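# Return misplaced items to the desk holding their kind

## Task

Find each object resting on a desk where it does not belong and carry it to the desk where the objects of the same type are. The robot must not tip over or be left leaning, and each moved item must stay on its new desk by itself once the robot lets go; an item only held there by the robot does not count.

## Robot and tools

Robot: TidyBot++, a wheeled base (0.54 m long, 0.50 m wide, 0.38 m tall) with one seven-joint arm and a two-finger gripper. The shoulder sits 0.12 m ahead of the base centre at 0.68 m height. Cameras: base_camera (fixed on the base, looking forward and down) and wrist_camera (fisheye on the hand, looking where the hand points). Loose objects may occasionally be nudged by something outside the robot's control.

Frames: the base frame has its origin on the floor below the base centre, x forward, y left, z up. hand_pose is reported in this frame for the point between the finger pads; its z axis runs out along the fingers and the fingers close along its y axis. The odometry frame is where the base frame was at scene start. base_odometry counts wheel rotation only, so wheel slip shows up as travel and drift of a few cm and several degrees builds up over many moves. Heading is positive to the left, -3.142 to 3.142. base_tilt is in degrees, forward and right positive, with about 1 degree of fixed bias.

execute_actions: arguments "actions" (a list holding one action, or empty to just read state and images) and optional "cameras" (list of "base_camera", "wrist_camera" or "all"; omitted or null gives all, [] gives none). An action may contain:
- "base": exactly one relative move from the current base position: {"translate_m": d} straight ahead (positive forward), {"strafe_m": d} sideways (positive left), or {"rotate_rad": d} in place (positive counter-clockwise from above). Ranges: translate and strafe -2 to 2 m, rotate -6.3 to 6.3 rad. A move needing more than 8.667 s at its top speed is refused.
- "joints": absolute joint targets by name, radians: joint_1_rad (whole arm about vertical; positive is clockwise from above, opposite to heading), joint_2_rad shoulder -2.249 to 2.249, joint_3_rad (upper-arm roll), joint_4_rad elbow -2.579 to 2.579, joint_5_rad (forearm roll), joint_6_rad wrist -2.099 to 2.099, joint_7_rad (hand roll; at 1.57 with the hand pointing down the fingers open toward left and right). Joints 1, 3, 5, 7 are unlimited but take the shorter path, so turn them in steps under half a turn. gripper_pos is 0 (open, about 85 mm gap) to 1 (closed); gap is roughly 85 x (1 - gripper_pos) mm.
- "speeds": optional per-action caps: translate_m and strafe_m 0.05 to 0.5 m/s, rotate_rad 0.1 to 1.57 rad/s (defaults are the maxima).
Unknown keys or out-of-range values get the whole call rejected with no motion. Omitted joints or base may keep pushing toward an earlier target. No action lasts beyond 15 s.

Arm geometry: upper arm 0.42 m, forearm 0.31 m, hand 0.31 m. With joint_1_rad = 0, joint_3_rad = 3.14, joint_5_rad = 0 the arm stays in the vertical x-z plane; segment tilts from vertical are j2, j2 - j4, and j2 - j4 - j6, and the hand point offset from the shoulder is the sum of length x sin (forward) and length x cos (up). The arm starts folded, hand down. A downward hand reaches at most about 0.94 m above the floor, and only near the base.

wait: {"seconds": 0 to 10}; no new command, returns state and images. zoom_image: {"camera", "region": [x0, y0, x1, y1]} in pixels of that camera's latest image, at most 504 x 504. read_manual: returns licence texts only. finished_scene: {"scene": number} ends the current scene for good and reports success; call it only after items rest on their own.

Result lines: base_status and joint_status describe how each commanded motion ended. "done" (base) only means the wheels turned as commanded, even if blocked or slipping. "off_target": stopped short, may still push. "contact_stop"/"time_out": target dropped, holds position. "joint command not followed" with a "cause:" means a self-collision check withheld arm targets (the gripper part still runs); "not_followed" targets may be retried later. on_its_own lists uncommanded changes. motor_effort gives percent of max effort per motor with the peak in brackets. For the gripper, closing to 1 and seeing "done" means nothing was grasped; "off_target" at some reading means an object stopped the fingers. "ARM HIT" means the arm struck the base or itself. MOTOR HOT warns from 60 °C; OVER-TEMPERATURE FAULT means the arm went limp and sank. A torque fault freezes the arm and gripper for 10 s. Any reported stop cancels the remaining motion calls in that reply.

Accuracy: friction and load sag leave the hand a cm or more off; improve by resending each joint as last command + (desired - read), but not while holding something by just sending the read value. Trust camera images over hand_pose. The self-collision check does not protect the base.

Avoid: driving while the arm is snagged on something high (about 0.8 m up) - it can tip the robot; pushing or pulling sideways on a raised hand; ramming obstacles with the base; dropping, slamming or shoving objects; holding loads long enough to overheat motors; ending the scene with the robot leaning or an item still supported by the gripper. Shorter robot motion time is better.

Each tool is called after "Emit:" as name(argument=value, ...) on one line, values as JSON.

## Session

Emit:
execute_actions(actions=[])

Scene clock: 0.00 s.
base_odometry: x=+0.000 y=+0.000 heading=+0.000 (m, m, rad; odometry frame)
base_tilt: forward=-0.5 right=-0.1 (deg)
base_status: not commanded
joint_positions: joint_1_rad=-0.023 joint_2_rad=-0.338 joint_3_rad=+3.158 joint_4_rad=-2.493 joint_5_rad=-0.041 joint_6_rad=-0.876 joint_7_rad=+1.542 gripper_pos=+0.000
joint_status: not commanded
motor_effort: joint_1_rad=+0 joint_2_rad=-2 joint_3_rad=+0 joint_4_rad=+18 joint_5_rad=-1 joint_6_rad=+1 joint_7_rad=+0 (%)
hand_pose: x=+0.2761 y=+0.0127 z=+0.5963 quat_wxyz=(-0.020, +0.998, -0.023, +0.055) (m; base frame)
pictures: base_camera, wrist_camera
camera_calibration (this result's frames):
wrist_camera: T_world_to_cam=[[-0.0635054, -0.996904, -0.046366, 0.0630163], [-0.994978, 0.0668476, -0.0744962, 0.367863], [0.077365, 0.0414023, -0.996143, 0.704769], [0, 0, 0, 1]] pos_world=[0.315494, 0.00905137, 0.732376]
Images, in order (width x height): base_camera 644x364, wrist_camera 644x476.

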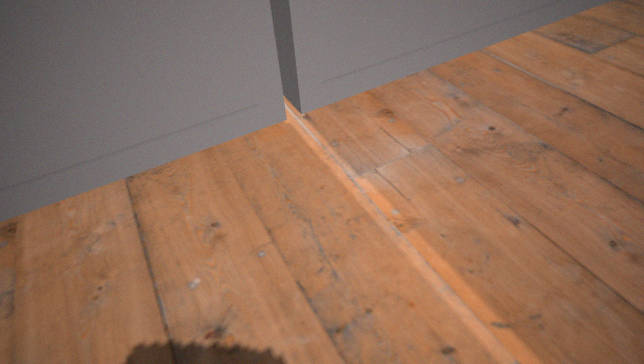

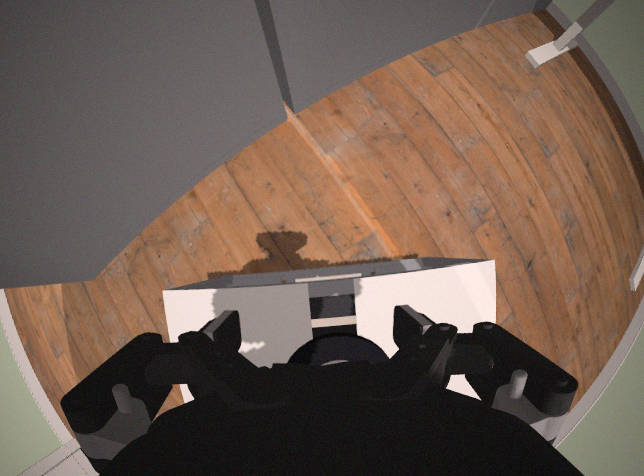

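Emit:
execute_actions(actions=[{"joints": {"joint_1_rad": 0.9, "joint_2_rad": -0.6, "joint_4_rad": -1.6, "joint_6_rad": -1.0}}], cameras=["wrist_camera"])

Scene clock: 3.47 s.
base_odometry: x=+0.000 y=+0.000 heading=+0.000 (m, m, rad; odometry frame)
base_tilt: forward=-0.5 right=+0.0 (deg)
base_status: not commanded
joint_positions: joint_1_rad=+0.881 joint_2_rad=-0.591 joint_3_rad=+3.158 joint_4_rad=-1.609 joint_5_rad=-0.041 joint_6_rad=-0.963 joint_7_rad=+1.542 gripper_pos=+0.000
joint_status: all done
motor_effort: joint_1_rad=+0(1) joint_2_rad=+2(4) joint_3_rad=+0(0) joint_4_rad=+20(21) joint_5_rad=-1(1) joint_6_rad=+8(8) joint_7_rad=+0(0) (%)
hand_pose: x=+0.3249 y=-0.2435 z=+1.0722 quat_wxyz=(+0.208, +0.747, -0.375, +0.507) (m; base frame)
pictures: wrist_camera
camera_calibration (this result's frames):
wrist_camera: T_world_to_cam=[[-0.774708, -0.626011, -0.089094, 0.200002], [-0.207868, 0.385205, -0.899115, 1.175], [0.597176, -0.678031, -0.428549, 0.233066], [0, 0, 0, 1]] pos_world=[0.260008, -0.169388, 1.17416]
Images, in order (width x height): wrist_camera 644x476.

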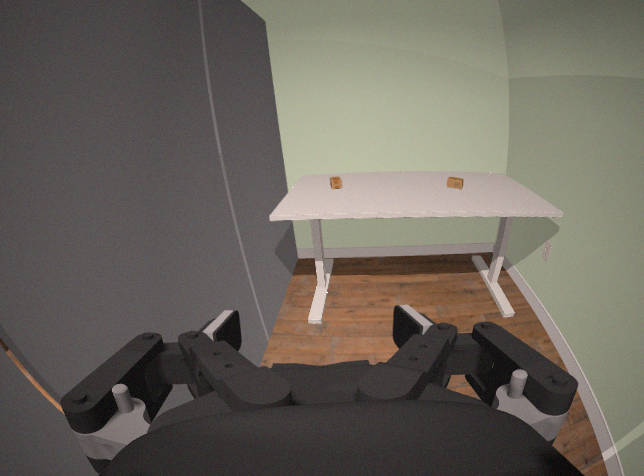

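Emit:
zoom_image(camera="wrist_camera", region=[260, 150, 580, 260])

Emit:
execute_actions(actions=[{"joints": {"joint_1_rad": 3.0}}], cameras=["wrist_camera"])

Region (260, 150, 580, 260) of wrist_camera's 644x476 image, scaled by 1.575; it fills the top 173 rows of this view, and the rest is white.

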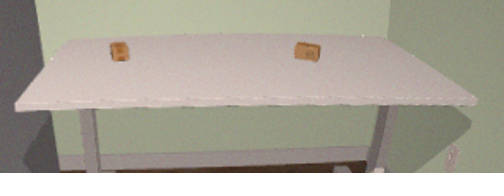

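Scene clock: 7.77 s.
base_odometry: x=+0.000 y=+0.000 heading=+0.000 (m, m, rad; odometry frame)
base_tilt: forward=-0.5 right=+0.0 (deg)
base_status: not commanded
joint_positions: joint_1_rad=+2.981 joint_2_rad=-0.591 joint_3_rad=+3.158 joint_4_rad=-1.609 joint_5_rad=-0.041 joint_6_rad=-0.963 joint_7_rad=+1.542 gripper_pos=+0.000
joint_status: all done
motor_effort: joint_1_rad=+0(1) joint_2_rad=+2(2) joint_3_rad=+0(1) joint_4_rad=+20(21) joint_5_rad=-1(1) joint_6_rad=+8(7) joint_7_rad=+0(0) (%)
hand_pose: x=-0.1951 y=-0.0548 z=+1.0722 quat_wxyz=(+0.544, +0.046, -0.835, +0.072) (m; base frame)
pictures: wrist_camera
camera_calibration (this result's frames):
wrist_camera: T_world_to_cam=[[-0.149256, 0.984777, -0.0890937, 0.125573], [0.437464, -0.0150398, -0.89911, 1.0982], [-0.886762, -0.173173, -0.42856, 0.409667], [0, 0, 0, 1]] pos_world=[-0.0984046, -0.0362014, 1.17416]
Images, in order (width x height): wrist_camera 644x476.

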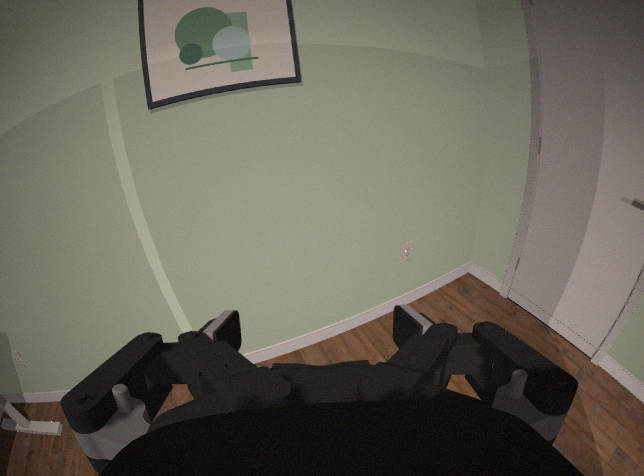

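Emit:
execute_actions(actions=[{"base": {"rotate_rad": 0.49}, "joints": {"joint_1_rad": -1.45}}])

Scene clock: 12.13 s.
base_odometry: x=+0.000 y=+0.000 heading=+0.489 (m, m, rad; odometry frame)
base_tilt: forward=-0.5 right=+0.0 (deg)
base_status: done
joint_positions: joint_1_rad=+4.814 joint_2_rad=-0.591 joint_3_rad=+3.158 joint_4_rad=-1.609 joint_5_rad=-0.041 joint_6_rad=-0.964 joint_7_rad=+1.542 gripper_pos=+0.000
joint_status: all done
motor_effort: joint_1_rad=+0(1) joint_2_rad=+2(3) joint_3_rad=+1(1) joint_4_rad=+20(20) joint_5_rad=-1(1) joint_6_rad=+8(8) joint_7_rad=+0(0) (%)
hand_pose: x=+0.1475 y=+0.3176 z=+1.0722 quat_wxyz=(+0.388, -0.634, -0.545, -0.387) (m; base frame)
pictures: base_camera, wrist_camera
camera_calibration (this result's frames):
wrist_camera: T_world_to_cam=[[0.989793, -0.111231, -0.0890889, -0.00997905], [-0.127985, -0.418848, -0.898992, 1.16536], [0.0626808, 0.901218, -0.428809, 0.296986], [0, 0, 0, 1]] pos_world=[0.140411, 0.219349, 1.17411]
Images, in order (width x height): base_camera 644x364, wrist_camera 644x476.

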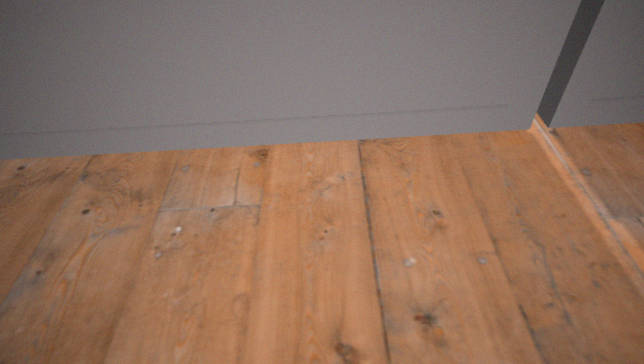

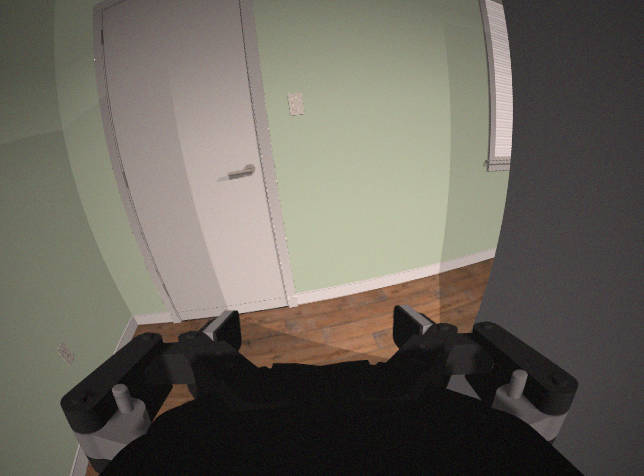

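Emit:
execute_actions(actions=[{"base": {"strafe_m": 1.19}, "joints": {"joint_1_rad": 0.15}}])

Scene clock: 16.57 s.
base_odometry: x=-0.561 y=+1.050 heading=+0.490 (m, m, rad; odometry frame)
base_tilt: forward=-0.5 right=+0.0 (deg)
base_status: done
joint_positions: joint_1_rad=+6.415 joint_2_rad=-0.598 joint_3_rad=+3.158 joint_4_rad=-1.609 joint_5_rad=-0.041 joint_6_rad=-0.967 joint_7_rad=+1.542 gripper_pos=+0.000
joint_status: all done
motor_effort: joint_1_rad=+0(0) joint_2_rad=+3(6) joint_3_rad=+0(1) joint_4_rad=+21(21) joint_5_rad=-1(1) joint_6_rad=+8(8) joint_7_rad=+0(0) (%)
hand_pose: x=+0.4322 y=-0.0376 z=+1.0739 quat_wxyz=(-0.008, -0.832, +0.076, -0.550) (m; base frame)
pictures: base_camera, wrist_camera
camera_calibration (this result's frames):
wrist_camera: T_world_to_cam=[[-0.140469, -0.986069, -0.0890827, 0.124501], [-0.410687, 0.139899, -0.900979, 1.1999], [0.900891, -0.0899744, -0.424618, 0.195895], [0, 0, 0, 1]] pos_world=[0.333791, -0.0274727, 1.17536]
Images, in order (width x height): base_camera 644x364, wrist_camera 644x476.

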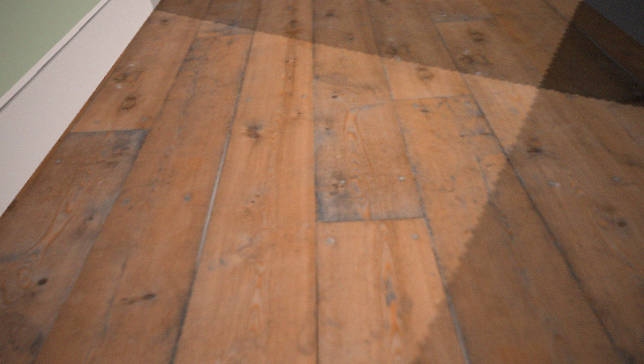

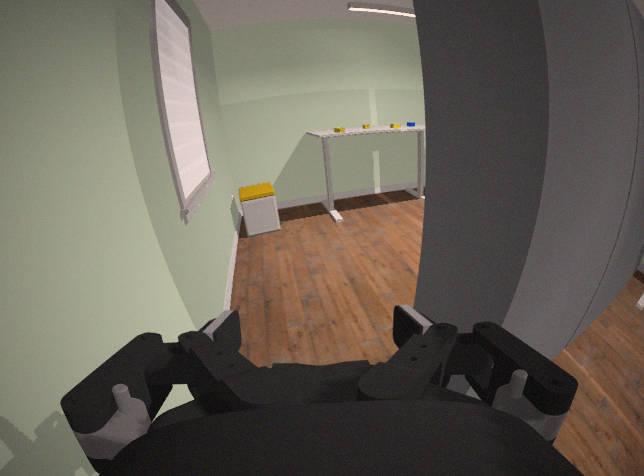

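Emit:
execute_actions(actions=[{"base": {"translate_m": 1.75}, "joints": {"joint_1_rad": 0.75}}])

Scene clock: 22.30 s.
base_odometry: x=+0.983 y=+1.874 heading=+0.491 (m, m, rad; odometry frame)
base_tilt: forward=-0.4 right=-0.1 (deg)
base_status: done
joint_positions: joint_1_rad=+7.014 joint_2_rad=-0.600 joint_3_rad=+3.158 joint_4_rad=-1.608 joint_5_rad=-0.041 joint_6_rad=-0.968 joint_7_rad=+1.542 gripper_pos=+0.000
joint_status: all done
motor_effort: joint_1_rad=+0(0) joint_2_rad=+3(6) joint_3_rad=+0(1) joint_4_rad=+20(21) joint_5_rad=-1(1) joint_6_rad=+8(8) joint_7_rad=+0(0) (%)
hand_pose: x=+0.3558 y=-0.2072 z=+1.0743 quat_wxyz=(-0.170, -0.772, +0.318, -0.524) (m; base frame)
pictures: base_camera, wrist_camera
camera_calibration (this result's frames):
wrist_camera: T_world_to_cam=[[-0.67219, -0.735001, -0.0890786, 0.187772], [-0.259475, 0.34655, -0.90143, 1.18215], [0.693422, -0.582818, -0.423662, 0.220357], [0, 0, 0, 1]] pos_world=[0.280155, -0.143233, 1.17571]
Images, in order (width x height): base_camera 644x364, wrist_camera 644x476.

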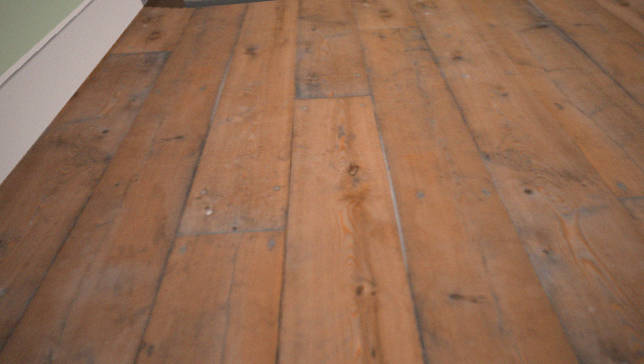

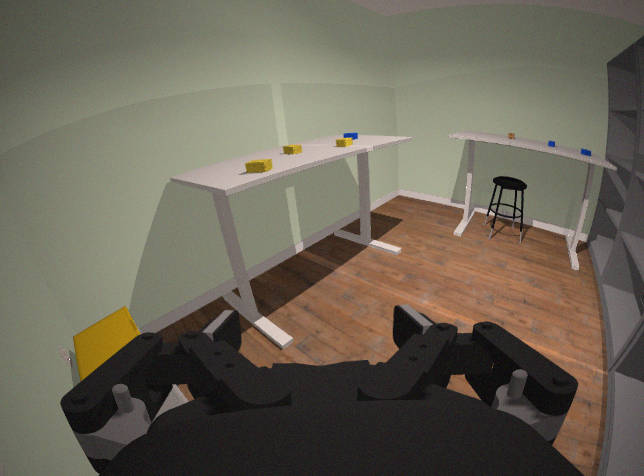

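Emit:
zoom_image(camera="wrist_camera", region=[160, 100, 644, 360])

Region (160, 100, 644, 360) of wrist_camera's 644x476 image, scaled by 1.041; it fills the top 271 rows of this view, and the rest is white.

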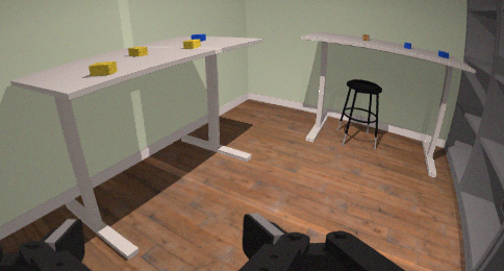

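Emit:
execute_actions(actions=[{"base": {"strafe_m": -1.9}, "joints": {"joint_1_rad": 0.0, "joint_2_rad": -0.2, "joint_4_rad": -0.9, "joint_6_rad": -1.35}}])

Scene clock: 29.80 s.
base_odometry: x=+1.878 y=+0.199 heading=+0.491 (m, m, rad; odometry frame)
base_tilt: forward=-0.5 right=+0.0 (deg)
base_status: done
joint_positions: joint_1_rad=+6.302 joint_2_rad=-0.211 joint_3_rad=+3.158 joint_4_rad=-0.914 joint_5_rad=-0.041 joint_6_rad=-1.313 joint_7_rad=+1.542 gripper_pos=+0.000
joint_status: all done
motor_effort: joint_1_rad=-1(1) joint_2_rad=-7(8) joint_3_rad=+0(2) joint_4_rad=+17(22) joint_5_rad=-1(2) joint_6_rad=+7(8) joint_7_rad=+0(0) (%)
hand_pose: x=+0.5154 y=-0.0019 z=+1.1991 quat_wxyz=(+0.019, -0.845, +0.022, -0.533) (m; base frame)
pictures: base_camera, wrist_camera
camera_calibration (this result's frames):
wrist_camera: T_world_to_cam=[[-0.0230191, -0.996955, -0.0745037, 0.104527], [-0.459564, 0.0767351, -0.884824, 1.34759], [0.887846, 0.0138714, -0.459931, 0.226639], [0, 0, 0, 1]] pos_world=[0.420492, -0.00234288, 1.30441]
Images, in order (width x height): base_camera 644x364, wrist_camera 644x476.

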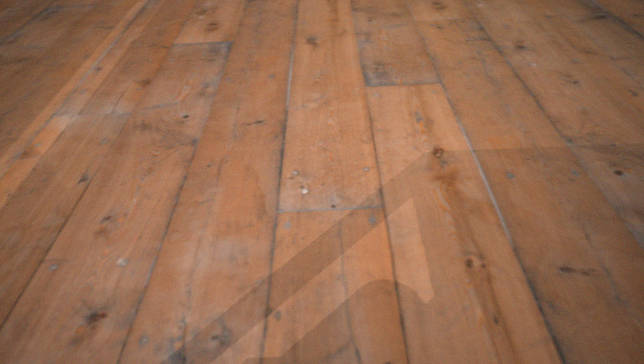

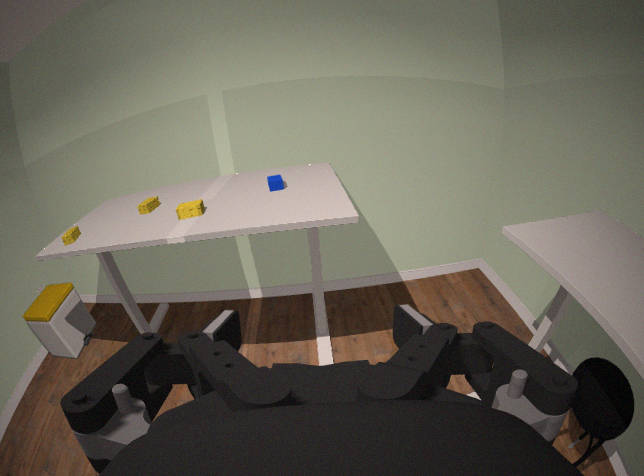

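Emit:
execute_actions(actions=[{"base": {"translate_m": 0.7}, "joints": {"joint_1_rad": 1.35}}])

Scene clock: 34.13 s.
base_odometry: x=+2.496 y=+0.529 heading=+0.491 (m, m, rad; odometry frame)
base_tilt: forward=-0.5 right=-0.1 (deg)
base_status: done
joint_positions: joint_1_rad=+7.613 joint_2_rad=-0.204 joint_3_rad=+3.158 joint_4_rad=-0.910 joint_5_rad=-0.041 joint_6_rad=-1.316 joint_7_rad=+1.542 gripper_pos=+0.000
joint_status: all done
motor_effort: joint_1_rad=+0(1) joint_2_rad=-7(10) joint_3_rad=+0(2) joint_4_rad=+16(18) joint_5_rad=-1(2) joint_6_rad=+8(8) joint_7_rad=+0(0) (%)
hand_pose: x=+0.2194 y=-0.3861 z=+1.1976 quat_wxyz=(-0.309, -0.658, +0.534, -0.433) (m; base frame)
pictures: base_camera, wrist_camera
camera_calibration (this result's frames):
wrist_camera: T_world_to_cam=[[-0.969655, -0.232885, -0.0743846, 0.217081], [-0.0448402, 0.468516, -0.882316, 1.29695], [0.240328, -0.852207, -0.464742, 0.307486], [0, 0, 0, 1]] pos_world=[0.194752, -0.295045, 1.30337]
Images, in order (width x height): base_camera 644x364, wrist_camera 644x476.

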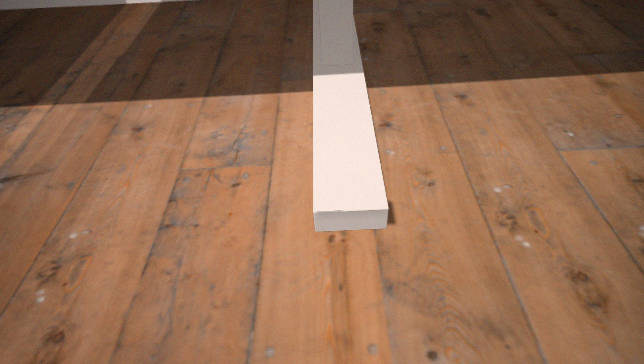

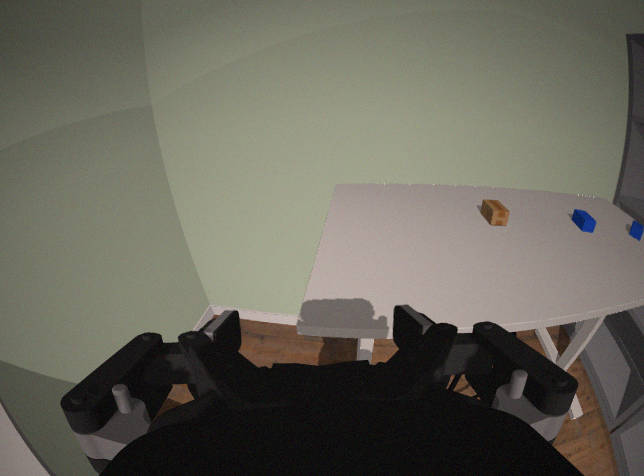

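Emit:
execute_actions(actions=[{"base": {"translate_m": 0.12}, "joints": {"joint_1_rad": -0.27, "joint_2_rad": 0.27, "joint_4_rad": -0.46, "joint_6_rad": -1.685}}])

Scene clock: 39.87 s.
base_odometry: x=+2.602 y=+0.585 heading=+0.491 (m, m, rad; odometry frame)
base_tilt: forward=-0.4 right=-0.1 (deg)
base_status: done
joint_positions: joint_1_rad=+6.029 joint_2_rad=+0.256 joint_3_rad=+3.158 joint_4_rad=-0.475 joint_5_rad=-0.041 joint_6_rad=-1.648 joint_7_rad=+1.542 gripper_pos=+0.000
joint_status: all done
motor_effort: joint_1_rad=+0(1) joint_2_rad=-23(23) joint_3_rad=+1(2) joint_4_rad=+16(18) joint_5_rad=-1(2) joint_6_rad=+6(8) joint_7_rad=+0(0) (%)
hand_pose: x=+0.6318 y=+0.1406 z=+1.0974 quat_wxyz=(+0.066, -0.922, -0.107, -0.366) (m; base frame)
pictures: base_camera, wrist_camera
camera_calibration (this result's frames):
wrist_camera: T_world_to_cam=[[0.2317, -0.971057, -0.0579873, 0.0590548], [-0.735621, -0.135895, -0.663622, 1.26173], [0.636534, 0.196418, -0.745818, 0.521409], [0, 0, 0, 1]] pos_world=[0.582579, 0.126395, 1.22961]
Images, in order (width x height): base_camera 644x364, wrist_camera 644x476.

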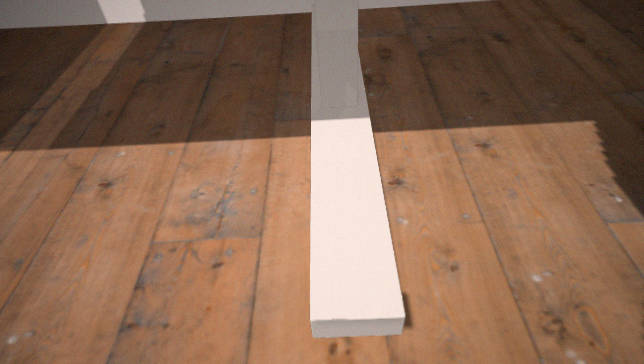

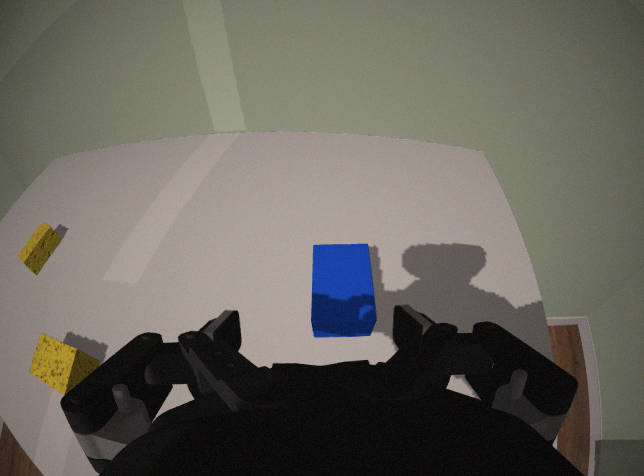

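Emit:
zoom_image(camera="wrist_camera", region=[230, 210, 450, 370])

Region (230, 210, 450, 370) of wrist_camera's 644x476 image, scaled by 2.291; it fills the top 367 rows of this view, and the rest is white.

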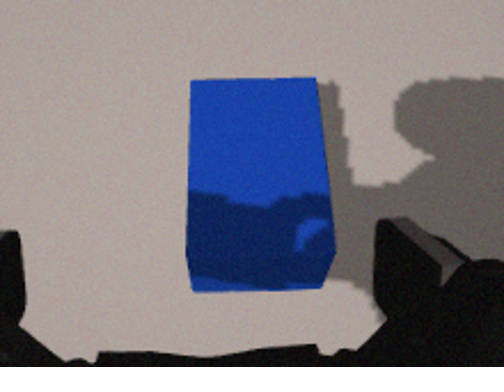

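Emit:
execute_actions(actions=[{"joints": {"joint_1_rad": -0.195, "joint_2_rad": 0.355, "joint_4_rad": -0.568, "joint_6_rad": -1.455}}], cameras=["wrist_camera"])

Scene clock: 43.50 s.
base_odometry: x=+2.602 y=+0.585 heading=+0.491 (m, m, rad; odometry frame)
base_tilt: forward=-0.5 right=-0.1 (deg)
base_status: not commanded
joint_positions: joint_1_rad=+6.075 joint_2_rad=+0.361 joint_3_rad=+3.158 joint_4_rad=-0.562 joint_5_rad=-0.041 joint_6_rad=-1.483 joint_7_rad=+1.542 gripper_pos=+0.000
joint_status: all done
motor_effort: joint_1_rad=+0(3) joint_2_rad=-28(34) joint_3_rad=+0(1) joint_4_rad=+18(20) joint_5_rad=-1(1) joint_6_rad=+5(7) joint_7_rad=+0(0) (%)
hand_pose: x=+0.7127 y=+0.1323 z=+1.0346 quat_wxyz=(+0.057, -0.929, -0.083, -0.356) (m; base frame)
pictures: wrist_camera
camera_calibration (this result's frames):
wrist_camera: T_world_to_cam=[[0.18114, -0.981582, -0.0607117, 0.0688474], [-0.758287, -0.100089, -0.644192, 1.26974], [0.626251, 0.162726, -0.76245, 0.45367], [0, 0, 0, 1]] pos_world=[0.666246, 0.120843, 1.16804]
Images, in order (width x height): wrist_camera 644x476.

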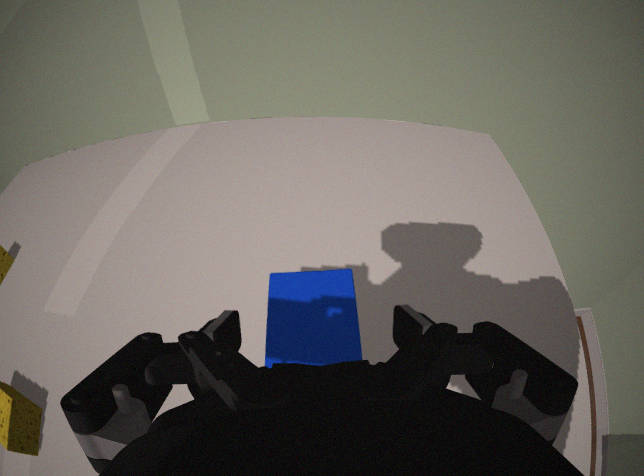

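Emit:
execute_actions(actions=[{"joints": {"joint_2_rad": 0.288, "joint_4_rad": -0.785, "joint_6_rad": -1.295}}], cameras=["wrist_camera"])

Scene clock: 45.47 s.
base_odometry: x=+2.602 y=+0.585 heading=+0.491 (m, m, rad; odometry frame)
base_tilt: forward=-0.5 right=-0.1 (deg)
base_status: not commanded
joint_positions: joint_1_rad=+6.075 joint_2_rad=+0.305 joint_3_rad=+3.158 joint_4_rad=-0.773 joint_5_rad=-0.041 joint_6_rad=-1.331 joint_7_rad=+1.542 gripper_pos=+0.000
joint_status: all done
motor_effort: joint_1_rad=+0(0) joint_2_rad=-28(29) joint_3_rad=-1(1) joint_4_rad=+19(19) joint_5_rad=-1(1) joint_6_rad=+5(5) joint_7_rad=+0(0) (%)
hand_pose: x=+0.7164 y=+0.1321 z=+1.0004 quat_wxyz=(+0.057, -0.930, -0.080, -0.354) (m; base frame)
pictures: wrist_camera
camera_calibration (this result's frames):
wrist_camera: T_world_to_cam=[[0.175465, -0.982348, -0.0648445, 0.0741468], [-0.76155, -0.0936944, -0.641297, 1.24908], [0.623902, 0.161907, -0.764548, 0.429225], [0, 0, 0, 1]] pos_world=[0.670435, 0.120375, 1.134]
Images, in order (width x height): wrist_camera 644x476.

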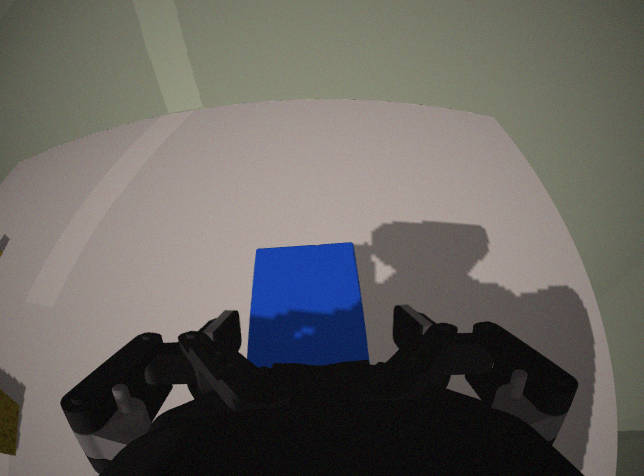

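Emit:
execute_actions(actions=[{"joints": {"gripper_pos": 1.0}}], cameras=["wrist_camera"])

Scene clock: 46.73 s.
base_odometry: x=+2.602 y=+0.585 heading=+0.491 (m, m, rad; odometry frame)
base_tilt: forward=-0.5 right=-0.1 (deg)
base_status: not commanded
joint_positions: joint_1_rad=+6.075 joint_2_rad=+0.299 joint_3_rad=+3.158 joint_4_rad=-0.774 joint_5_rad=-0.041 joint_6_rad=-1.330 joint_7_rad=+1.542 gripper_pos=+0.385
joint_status: gripper_pos off_target (ended at +0.385, target +1.000)
motor_effort: joint_1_rad=-1(1) joint_2_rad=-28(29) joint_3_rad=-1(0) joint_4_rad=+20(20) joint_5_rad=-1(1) joint_6_rad=+6(6) joint_7_rad=+0(0) (%)
hand_pose: x=+0.7144 y=+0.1317 z=+1.0039 quat_wxyz=(+0.058, -0.929, -0.080, -0.357) (m; base frame)
pictures: wrist_camera
camera_calibration (this result's frames):
wrist_camera: T_world_to_cam=[[0.175813, -0.982273, -0.0650424, 0.0742453], [-0.757919, -0.0929006, -0.6457, 1.25151], [0.628211, 0.162819, -0.760816, 0.426192], [0, 0, 0, 1]] pos_world=[0.667754, 0.119803, 1.13719]
Images, in order (width x height): wrist_camera 644x476.

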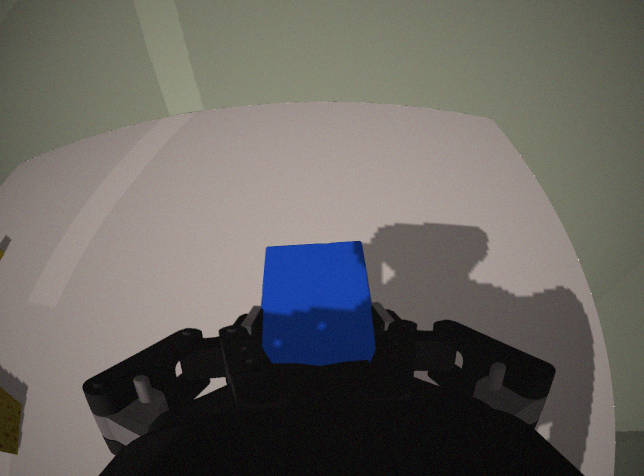

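Emit:
execute_actions(actions=[{"base": {"translate_m": -0.36}, "joints": {"joint_2_rad": 0.17, "joint_4_rad": -0.62, "joint_6_rad": -1.6}}])

Scene clock: 51.47 s.
base_odometry: x=+2.284 y=+0.416 heading=+0.490 (m, m, rad; odometry frame)
base_tilt: forward=-0.5 right=-0.1 (deg)
base_status: done
joint_positions: joint_1_rad=+6.076 joint_2_rad=+0.166 joint_3_rad=+3.158 joint_4_rad=-0.623 joint_5_rad=-0.041 joint_6_rad=-1.571 joint_7_rad=+1.542 gripper_pos=+0.385
joint_status: all done
motor_effort: joint_1_rad=+0(3) joint_2_rad=-21(34) joint_3_rad=+0(2) joint_4_rad=+17(21) joint_5_rad=-2(0) joint_6_rad=+7(6) joint_7_rad=+0(0) (%)
hand_pose: x=+0.6188 y=+0.1121 z=+1.0970 quat_wxyz=(+0.059, -0.921, -0.083, -0.376) (m; base frame)
pictures: base_camera, wrist_camera
camera_calibration (this result's frames):
wrist_camera: T_world_to_cam=[[0.18466, -0.980859, -0.0617717, 0.0686204], [-0.729313, -0.0946294, -0.677604, 1.25485], [0.658789, 0.170177, -0.732828, 0.509851], [0, 0, 0, 1]] pos_world=[0.566625, 0.0992879, 1.22817]
Images, in order (width x height): base_camera 644x364, wrist_camera 644x476.

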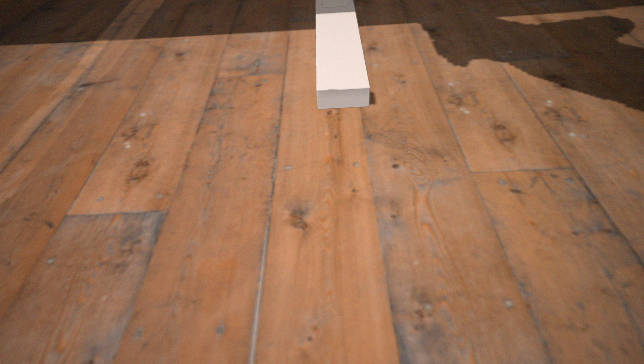

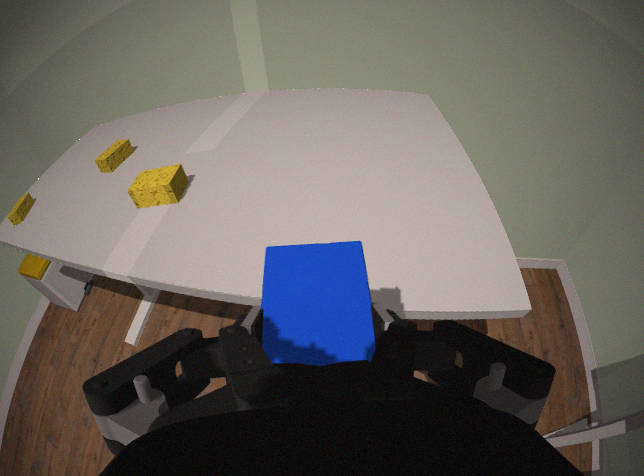

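Emit:
execute_actions(actions=[{"base": {"rotate_rad": -1.571}, "joints": {"joint_1_rad": -0.1}}])

Scene clock: 54.03 s.
base_odometry: x=+2.284 y=+0.415 heading=-1.080 (m, m, rad; odometry frame)
base_tilt: forward=-0.4 right=+0.0 (deg)
base_status: done
joint_positions: joint_1_rad=+6.178 joint_2_rad=+0.178 joint_3_rad=+3.159 joint_4_rad=-0.623 joint_5_rad=-0.041 joint_6_rad=-1.571 joint_7_rad=+1.542 gripper_pos=+0.385
joint_status: all done
motor_effort: joint_1_rad=+0(3) joint_2_rad=-21(26) joint_3_rad=-1(2) joint_4_rad=+17(18) joint_5_rad=-1(2) joint_6_rad=+6(7) joint_7_rad=+0(0) (%)
hand_pose: x=+0.6326 y=+0.0606 z=+1.0908 quat_wxyz=(+0.039, -0.926, -0.036, -0.373) (m; base frame)
pictures: base_camera, wrist_camera
camera_calibration (this result's frames):
wrist_camera: T_world_to_cam=[[0.0820673, -0.994734, -0.0614016, 0.0805766], [-0.7432, -0.0200344, -0.668769, 1.25049], [0.664017, 0.100518, -0.74093, 0.514747], [0, 0, 0, 1]] pos_world=[0.580948, 0.0534637, 1.22263]
Images, in order (width x height): base_camera 644x364, wrist_camera 644x476.

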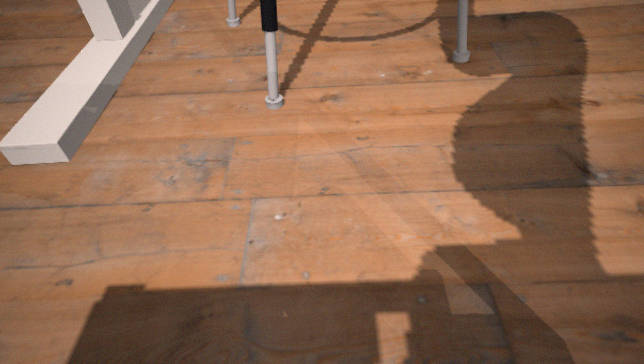

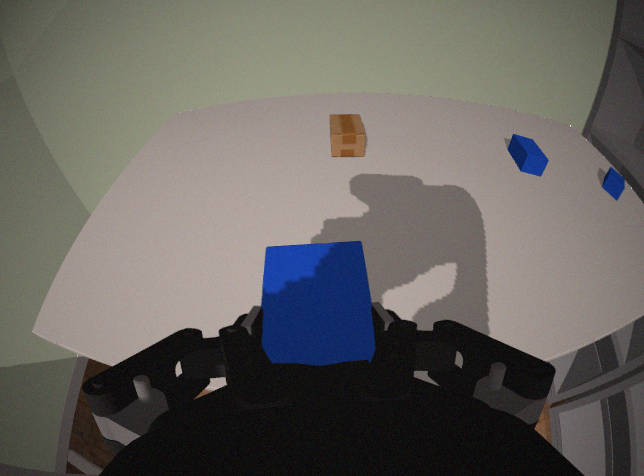

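Emit:
zoom_image(camera="wrist_camera", region=[290, 85, 410, 185])

Region (290, 85, 410, 185) of wrist_camera's 644x476 image, scaled by 4.200.

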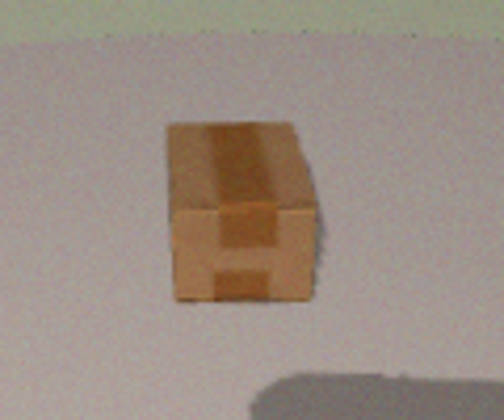

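Emit:
execute_actions(actions=[{"base": {"translate_m": 0.29}, "joints": {"joint_1_rad": -0.47, "joint_2_rad": 0.35, "joint_4_rad": -0.555, "joint_6_rad": -1.455}}])

Scene clock: 57.63 s.
base_odometry: x=+2.421 y=+0.159 heading=-1.081 (m, m, rad; odometry frame)
base_tilt: forward=-0.5 right=-0.1 (deg)
base_status: done
joint_positions: joint_1_rad=+5.831 joint_2_rad=+0.363 joint_3_rad=+3.159 joint_4_rad=-0.571 joint_5_rad=-0.041 joint_6_rad=-1.489 joint_7_rad=+1.542 gripper_pos=+0.385
joint_status: all done
motor_effort: joint_1_rad=+0(2) joint_2_rad=-29(34) joint_3_rad=+0(2) joint_4_rad=+18(21) joint_5_rad=-1(2) joint_6_rad=+6(6) joint_7_rad=+0(0) (%)
hand_pose: x=+0.6624 y=+0.2712 z=+1.0276 quat_wxyz=(+0.097, -0.915, -0.196, -0.338) (m; base frame)
pictures: base_camera, wrist_camera
camera_calibration (this result's frames):
wrist_camera: T_world_to_cam=[[0.411485, -0.909434, -0.0600886, 0.0410128], [-0.72202, -0.285032, -0.630432, 1.25303], [0.556209, 0.302798, -0.773915, 0.477407], [0, 0, 0, 1]] pos_world=[0.622296, 0.249894, 1.16189]
Images, in order (width x height): base_camera 644x364, wrist_camera 644x476.

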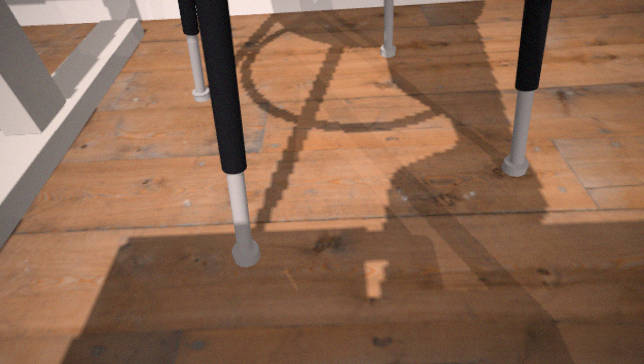

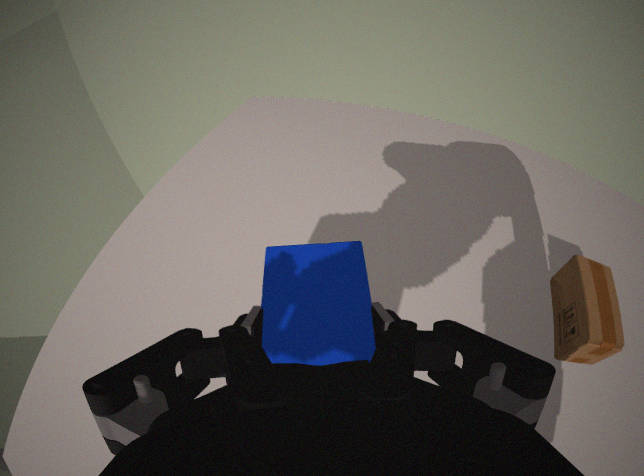

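Emit:
execute_actions(actions=[{"joints": {"joint_2_rad": 0.315, "joint_4_rad": -0.698, "joint_6_rad": -1.364}}], cameras=["wrist_camera"])

Scene clock: 59.07 s.
base_odometry: x=+2.421 y=+0.159 heading=-1.081 (m, m, rad; odometry frame)
base_tilt: forward=-0.5 right=-0.1 (deg)
base_status: not commanded
joint_positions: joint_1_rad=+5.831 joint_2_rad=+0.332 joint_3_rad=+3.159 joint_4_rad=-0.689 joint_5_rad=-0.041 joint_6_rad=-1.401 joint_7_rad=+1.542 gripper_pos=+0.385
joint_status: all done
motor_effort: joint_1_rad=-1(0) joint_2_rad=-29(30) joint_3_rad=+0(0) joint_4_rad=+19(20) joint_5_rad=-1(1) joint_6_rad=+6(6) joint_7_rad=+0(0) (%)
hand_pose: x=+0.6657 y=+0.2721 z=+1.0097 quat_wxyz=(+0.098, -0.916, -0.194, -0.338) (m; base frame)
pictures: wrist_camera
camera_calibration (this result's frames):
wrist_camera: T_world_to_cam=[[0.408635, -0.910549, -0.0625895, 0.0441834], [-0.722897, -0.281032, -0.631222, 1.24463], [0.557169, 0.303185, -0.773073, 0.459873], [0, 0, 0, 1]] pos_world=[0.625459, 0.250585, 1.14392]
Images, in order (width x height): wrist_camera 644x476.

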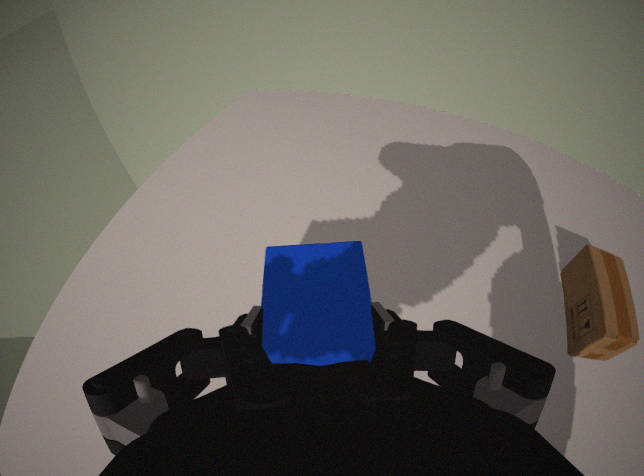

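Emit:
execute_actions(actions=[{"joints": {"joint_4_rad": -0.714}}], cameras=["wrist_camera"])

Scene clock: 59.83 s.
base_odometry: x=+2.421 y=+0.159 heading=-1.081 (m, m, rad; odometry frame)
base_tilt: forward=-0.4 right=-0.1 (deg)
base_status: not commanded
joint_positions: joint_1_rad=+5.831 joint_2_rad=+0.330 joint_3_rad=+3.159 joint_4_rad=-0.704 joint_5_rad=-0.041 joint_6_rad=-1.401 joint_7_rad=+1.542 gripper_pos=+0.385
joint_status: all done
motor_effort: joint_1_rad=+0(0) joint_2_rad=-28(30) joint_3_rad=+0(1) joint_4_rad=+18(20) joint_5_rad=+0(1) joint_6_rad=+5(6) joint_7_rad=+0(0) (%)
hand_pose: x=+0.6640 y=+0.2713 z=+1.0038 quat_wxyz=(+0.097, -0.918, -0.194, -0.332) (m; base frame)
pictures: wrist_camera
camera_calibration (this result's frames):
wrist_camera: T_world_to_cam=[[0.407811, -0.910928, -0.0624446, 0.0442388], [-0.73027, -0.284351, -0.621168, 1.23521], [0.548084, 0.298921, -0.781186, 0.471818], [0, 0, 0, 1]] pos_world=[0.625398, 0.250495, 1.13861]
Images, in order (width x height): wrist_camera 644x476.

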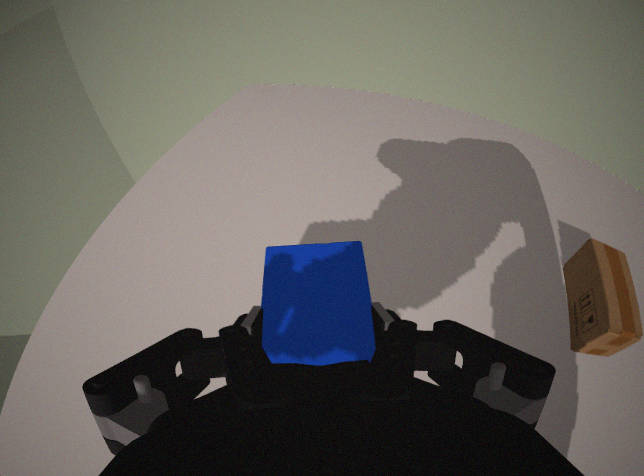

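Emit:
execute_actions(actions=[{"joints": {"gripper_pos": 0.0}}], cameras=["wrist_camera"])

Scene clock: 61.03 s.
base_odometry: x=+2.421 y=+0.159 heading=-1.081 (m, m, rad; odometry frame)
base_tilt: forward=-0.4 right=-0.1 (deg)
base_status: not commanded
joint_positions: joint_1_rad=+5.831 joint_2_rad=+0.330 joint_3_rad=+3.159 joint_4_rad=-0.704 joint_5_rad=-0.041 joint_6_rad=-1.401 joint_7_rad=+1.542 gripper_pos=+0.000
joint_status: all done
motor_effort: joint_1_rad=+0(1) joint_2_rad=-29(29) joint_3_rad=-1(1) joint_4_rad=+19(19) joint_5_rad=-1(1) joint_6_rad=+5(6) joint_7_rad=+0(0) (%)
hand_pose: x=+0.6640 y=+0.2713 z=+1.0040 quat_wxyz=(+0.097, -0.918, -0.194, -0.333) (m; base frame)
pictures: wrist_camera
camera_calibration (this result's frames):
wrist_camera: T_world_to_cam=[[0.407826, -0.910921, -0.0624543, 0.0442442], [-0.730105, -0.284269, -0.6214, 1.23536], [0.548293, 0.299021, -0.781, 0.471605], [0, 0, 0, 1]] pos_world=[0.625322, 0.250458, 1.13874]
Images, in order (width x height): wrist_camera 644x476.

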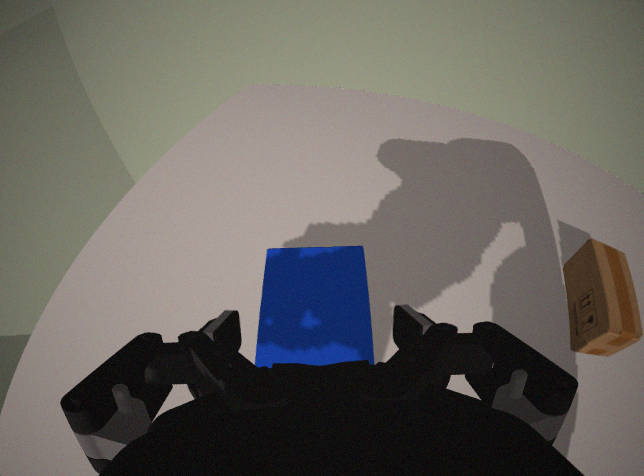

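Emit:
execute_actions(actions=[{"joints": {"joint_4_rad": -0.545, "joint_6_rad": -1.535}}], cameras=[])

Emit:
execute_actions(actions=[{"joints": {"joint_1_rad": -0.055}}], cameras=["wrist_camera"])

Scene clock: 63.03 s.
base_odometry: x=+2.421 y=+0.159 heading=-1.081 (m, m, rad; odometry frame)
base_tilt: forward=-0.5 right=-0.1 (deg)
base_status: not commanded
joint_positions: joint_1_rad=+5.831 joint_2_rad=+0.319 joint_3_rad=+3.159 joint_4_rad=-0.554 joint_5_rad=-0.041 joint_6_rad=-1.501 joint_7_rad=+1.542 gripper_pos=+0.000
joint_status: all done
motor_effort: joint_1_rad=+0(1) joint_2_rad=-26(30) joint_3_rad=+0(0) joint_4_rad=+17(20) joint_5_rad=-1(1) joint_6_rad=+6(5) joint_7_rad=+0(0) (%)
hand_pose: x=+0.6462 y=+0.2634 z=+1.0593 quat_wxyz=(+0.103, -0.907, -0.195, -0.360) (m; base frame)
pictures: none
No camera images: the call's "cameras" was empty. Leave "cameras" out to get every camera's image.

Scene clock: 64.60 s.
base_odometry: x=+2.421 y=+0.159 heading=-1.081 (m, m, rad; odometry frame)
base_tilt: forward=-0.4 right=+0.0 (deg)
base_status: not commanded
joint_positions: joint_1_rad=+6.213 joint_2_rad=+0.319 joint_3_rad=+3.159 joint_4_rad=-0.554 joint_5_rad=-0.041 joint_6_rad=-1.501 joint_7_rad=+1.542 gripper_pos=+0.000
joint_status: all done
motor_effort: joint_1_rad=+0(2) joint_2_rad=-27(27) joint_3_rad=+0(1) joint_4_rad=+17(18) joint_5_rad=-1(2) joint_6_rad=+5(6) joint_7_rad=+0(0) (%)
hand_pose: x=+0.7064 y=+0.0476 z=+1.0593 quat_wxyz=(+0.032, -0.927, -0.019, -0.373) (m; base frame)
pictures: wrist_camera
camera_calibration (this result's frames):
wrist_camera: T_world_to_cam=[[0.0456533, -0.997094, -0.0609887, 0.0849868], [-0.744238, 0.00677592, -0.66788, 1.28245], [0.666353, 0.075881, -0.741766, 0.444094], [0, 0, 0, 1]] pos_world=[0.654645, 0.0423517, 1.19112]
Images, in order (width x height): wrist_camera 644x476.

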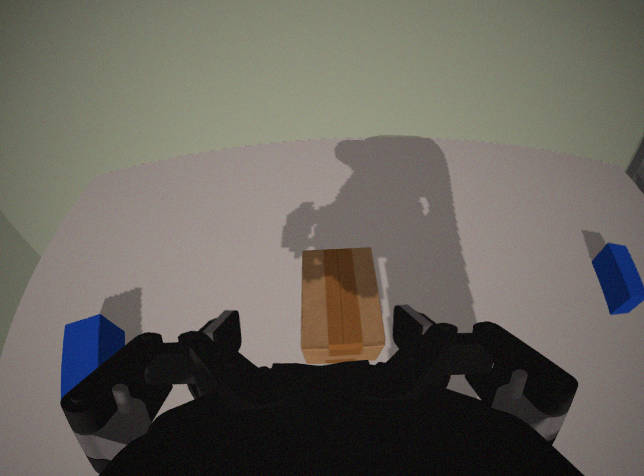

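Emit:
execute_actions(actions=[{"joints": {"joint_1_rad": -0.024, "joint_2_rad": 0.333, "joint_4_rad": -0.66, "joint_6_rad": -1.28}}], cameras=["wrist_camera"])

Scene clock: 66.77 s.
base_odometry: x=+2.421 y=+0.159 heading=-1.081 (m, m, rad; odometry frame)
base_tilt: forward=-0.4 right=+0.0 (deg)
base_status: not commanded
joint_positions: joint_1_rad=+6.241 joint_2_rad=+0.330 joint_3_rad=+3.159 joint_4_rad=-0.649 joint_5_rad=-0.041 joint_6_rad=-1.309 joint_7_rad=+1.542 gripper_pos=+0.000
joint_status: all done
motor_effort: joint_1_rad=+0(2) joint_2_rad=-29(30) joint_3_rad=-1(1) joint_4_rad=+19(19) joint_5_rad=-1(1) joint_6_rad=+6(5) joint_7_rad=+0(0) (%)
hand_pose: x=+0.7503 y=+0.0320 z=+1.0505 quat_wxyz=(+0.029, -0.910, -0.003, -0.413) (m; base frame)
pictures: wrist_camera
camera_calibration (this result's frames):
wrist_camera: T_world_to_cam=[[0.0176964, -0.997651, -0.0661758, 0.0933643], [-0.68368, 0.0362208, -0.728883, 1.32713], [0.729568, 0.0581416, -0.681433, 0.299273], [0, 0, 0, 1]] pos_world=[0.687341, 0.0276749, 1.17744]
Images, in order (width x height): wrist_camera 644x476.

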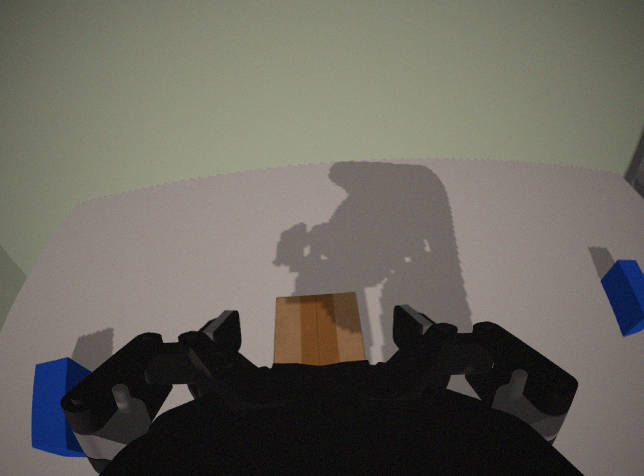

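Emit:
execute_actions(actions=[{"joints": {"joint_4_rad": -0.767, "joint_6_rad": -1.256}}], cameras=["wrist_camera"])

Scene clock: 67.93 s.
base_odometry: x=+2.421 y=+0.159 heading=-1.081 (m, m, rad; odometry frame)
base_tilt: forward=-0.4 right=+0.0 (deg)
base_status: not commanded
joint_positions: joint_1_rad=+6.241 joint_2_rad=+0.333 joint_3_rad=+3.159 joint_4_rad=-0.759 joint_5_rad=-0.041 joint_6_rad=-1.293 joint_7_rad=+1.542 gripper_pos=+0.000
joint_status: all done
motor_effort: joint_1_rad=-1(1) joint_2_rad=-30(31) joint_3_rad=-1(1) joint_4_rad=+20(21) joint_5_rad=-1(1) joint_6_rad=+6(7) joint_7_rad=+0(0) (%)
hand_pose: x=+0.7488 y=+0.0316 z=+0.9978 quat_wxyz=(+0.028, -0.929, -0.002, -0.369) (m; base frame)
pictures: wrist_camera
camera_calibration (this result's frames):
wrist_camera: T_world_to_cam=[[0.0102351, -0.997813, -0.0652968, 0.0942586], [-0.751041, 0.0354409, -0.659303, 1.26867], [0.660176, 0.0557887, -0.749036, 0.383985], [0, 0, 0, 1]] pos_world=[0.698359, 0.0276678, 1.13021]
Images, in order (width x height): wrist_camera 644x476.

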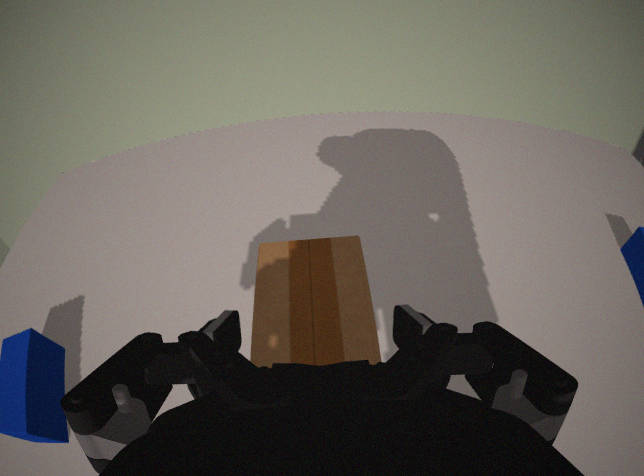

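Emit:
execute_actions(actions=[{"joints": {"gripper_pos": 1.0}}], cameras=["wrist_camera"])

Scene clock: 69.13 s.
base_odometry: x=+2.421 y=+0.159 heading=-1.081 (m, m, rad; odometry frame)
base_tilt: forward=-0.4 right=-0.1 (deg)
base_status: not commanded
joint_positions: joint_1_rad=+6.241 joint_2_rad=+0.332 joint_3_rad=+3.159 joint_4_rad=-0.760 joint_5_rad=-0.041 joint_6_rad=-1.290 joint_7_rad=+1.542 gripper_pos=+0.349
joint_status: gripper_pos off_target (ended at +0.349, target +1.000)
motor_effort: joint_1_rad=+0(1) joint_2_rad=-29(31) joint_3_rad=+0(0) joint_4_rad=+19(21) joint_5_rad=-1(2) joint_6_rad=+5(6) joint_7_rad=+0(0) (%)
hand_pose: x=+0.7491 y=+0.0316 z=+0.9987 quat_wxyz=(+0.028, -0.929, -0.002, -0.370) (m; base frame)
pictures: wrist_camera
camera_calibration (this result's frames):
wrist_camera: T_world_to_cam=[[0.0103563, -0.997804, -0.065419, 0.0943413], [-0.748841, 0.0356168, -0.661792, 1.27036], [0.662669, 0.0558421, -0.746828, 0.380422], [0, 0, 0, 1]] pos_world=[0.69823, 0.0276443, 1.131]
Images, in order (width x height): wrist_camera 644x476.

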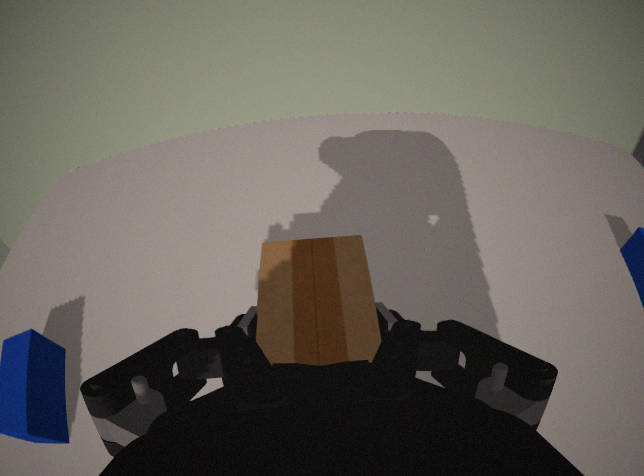

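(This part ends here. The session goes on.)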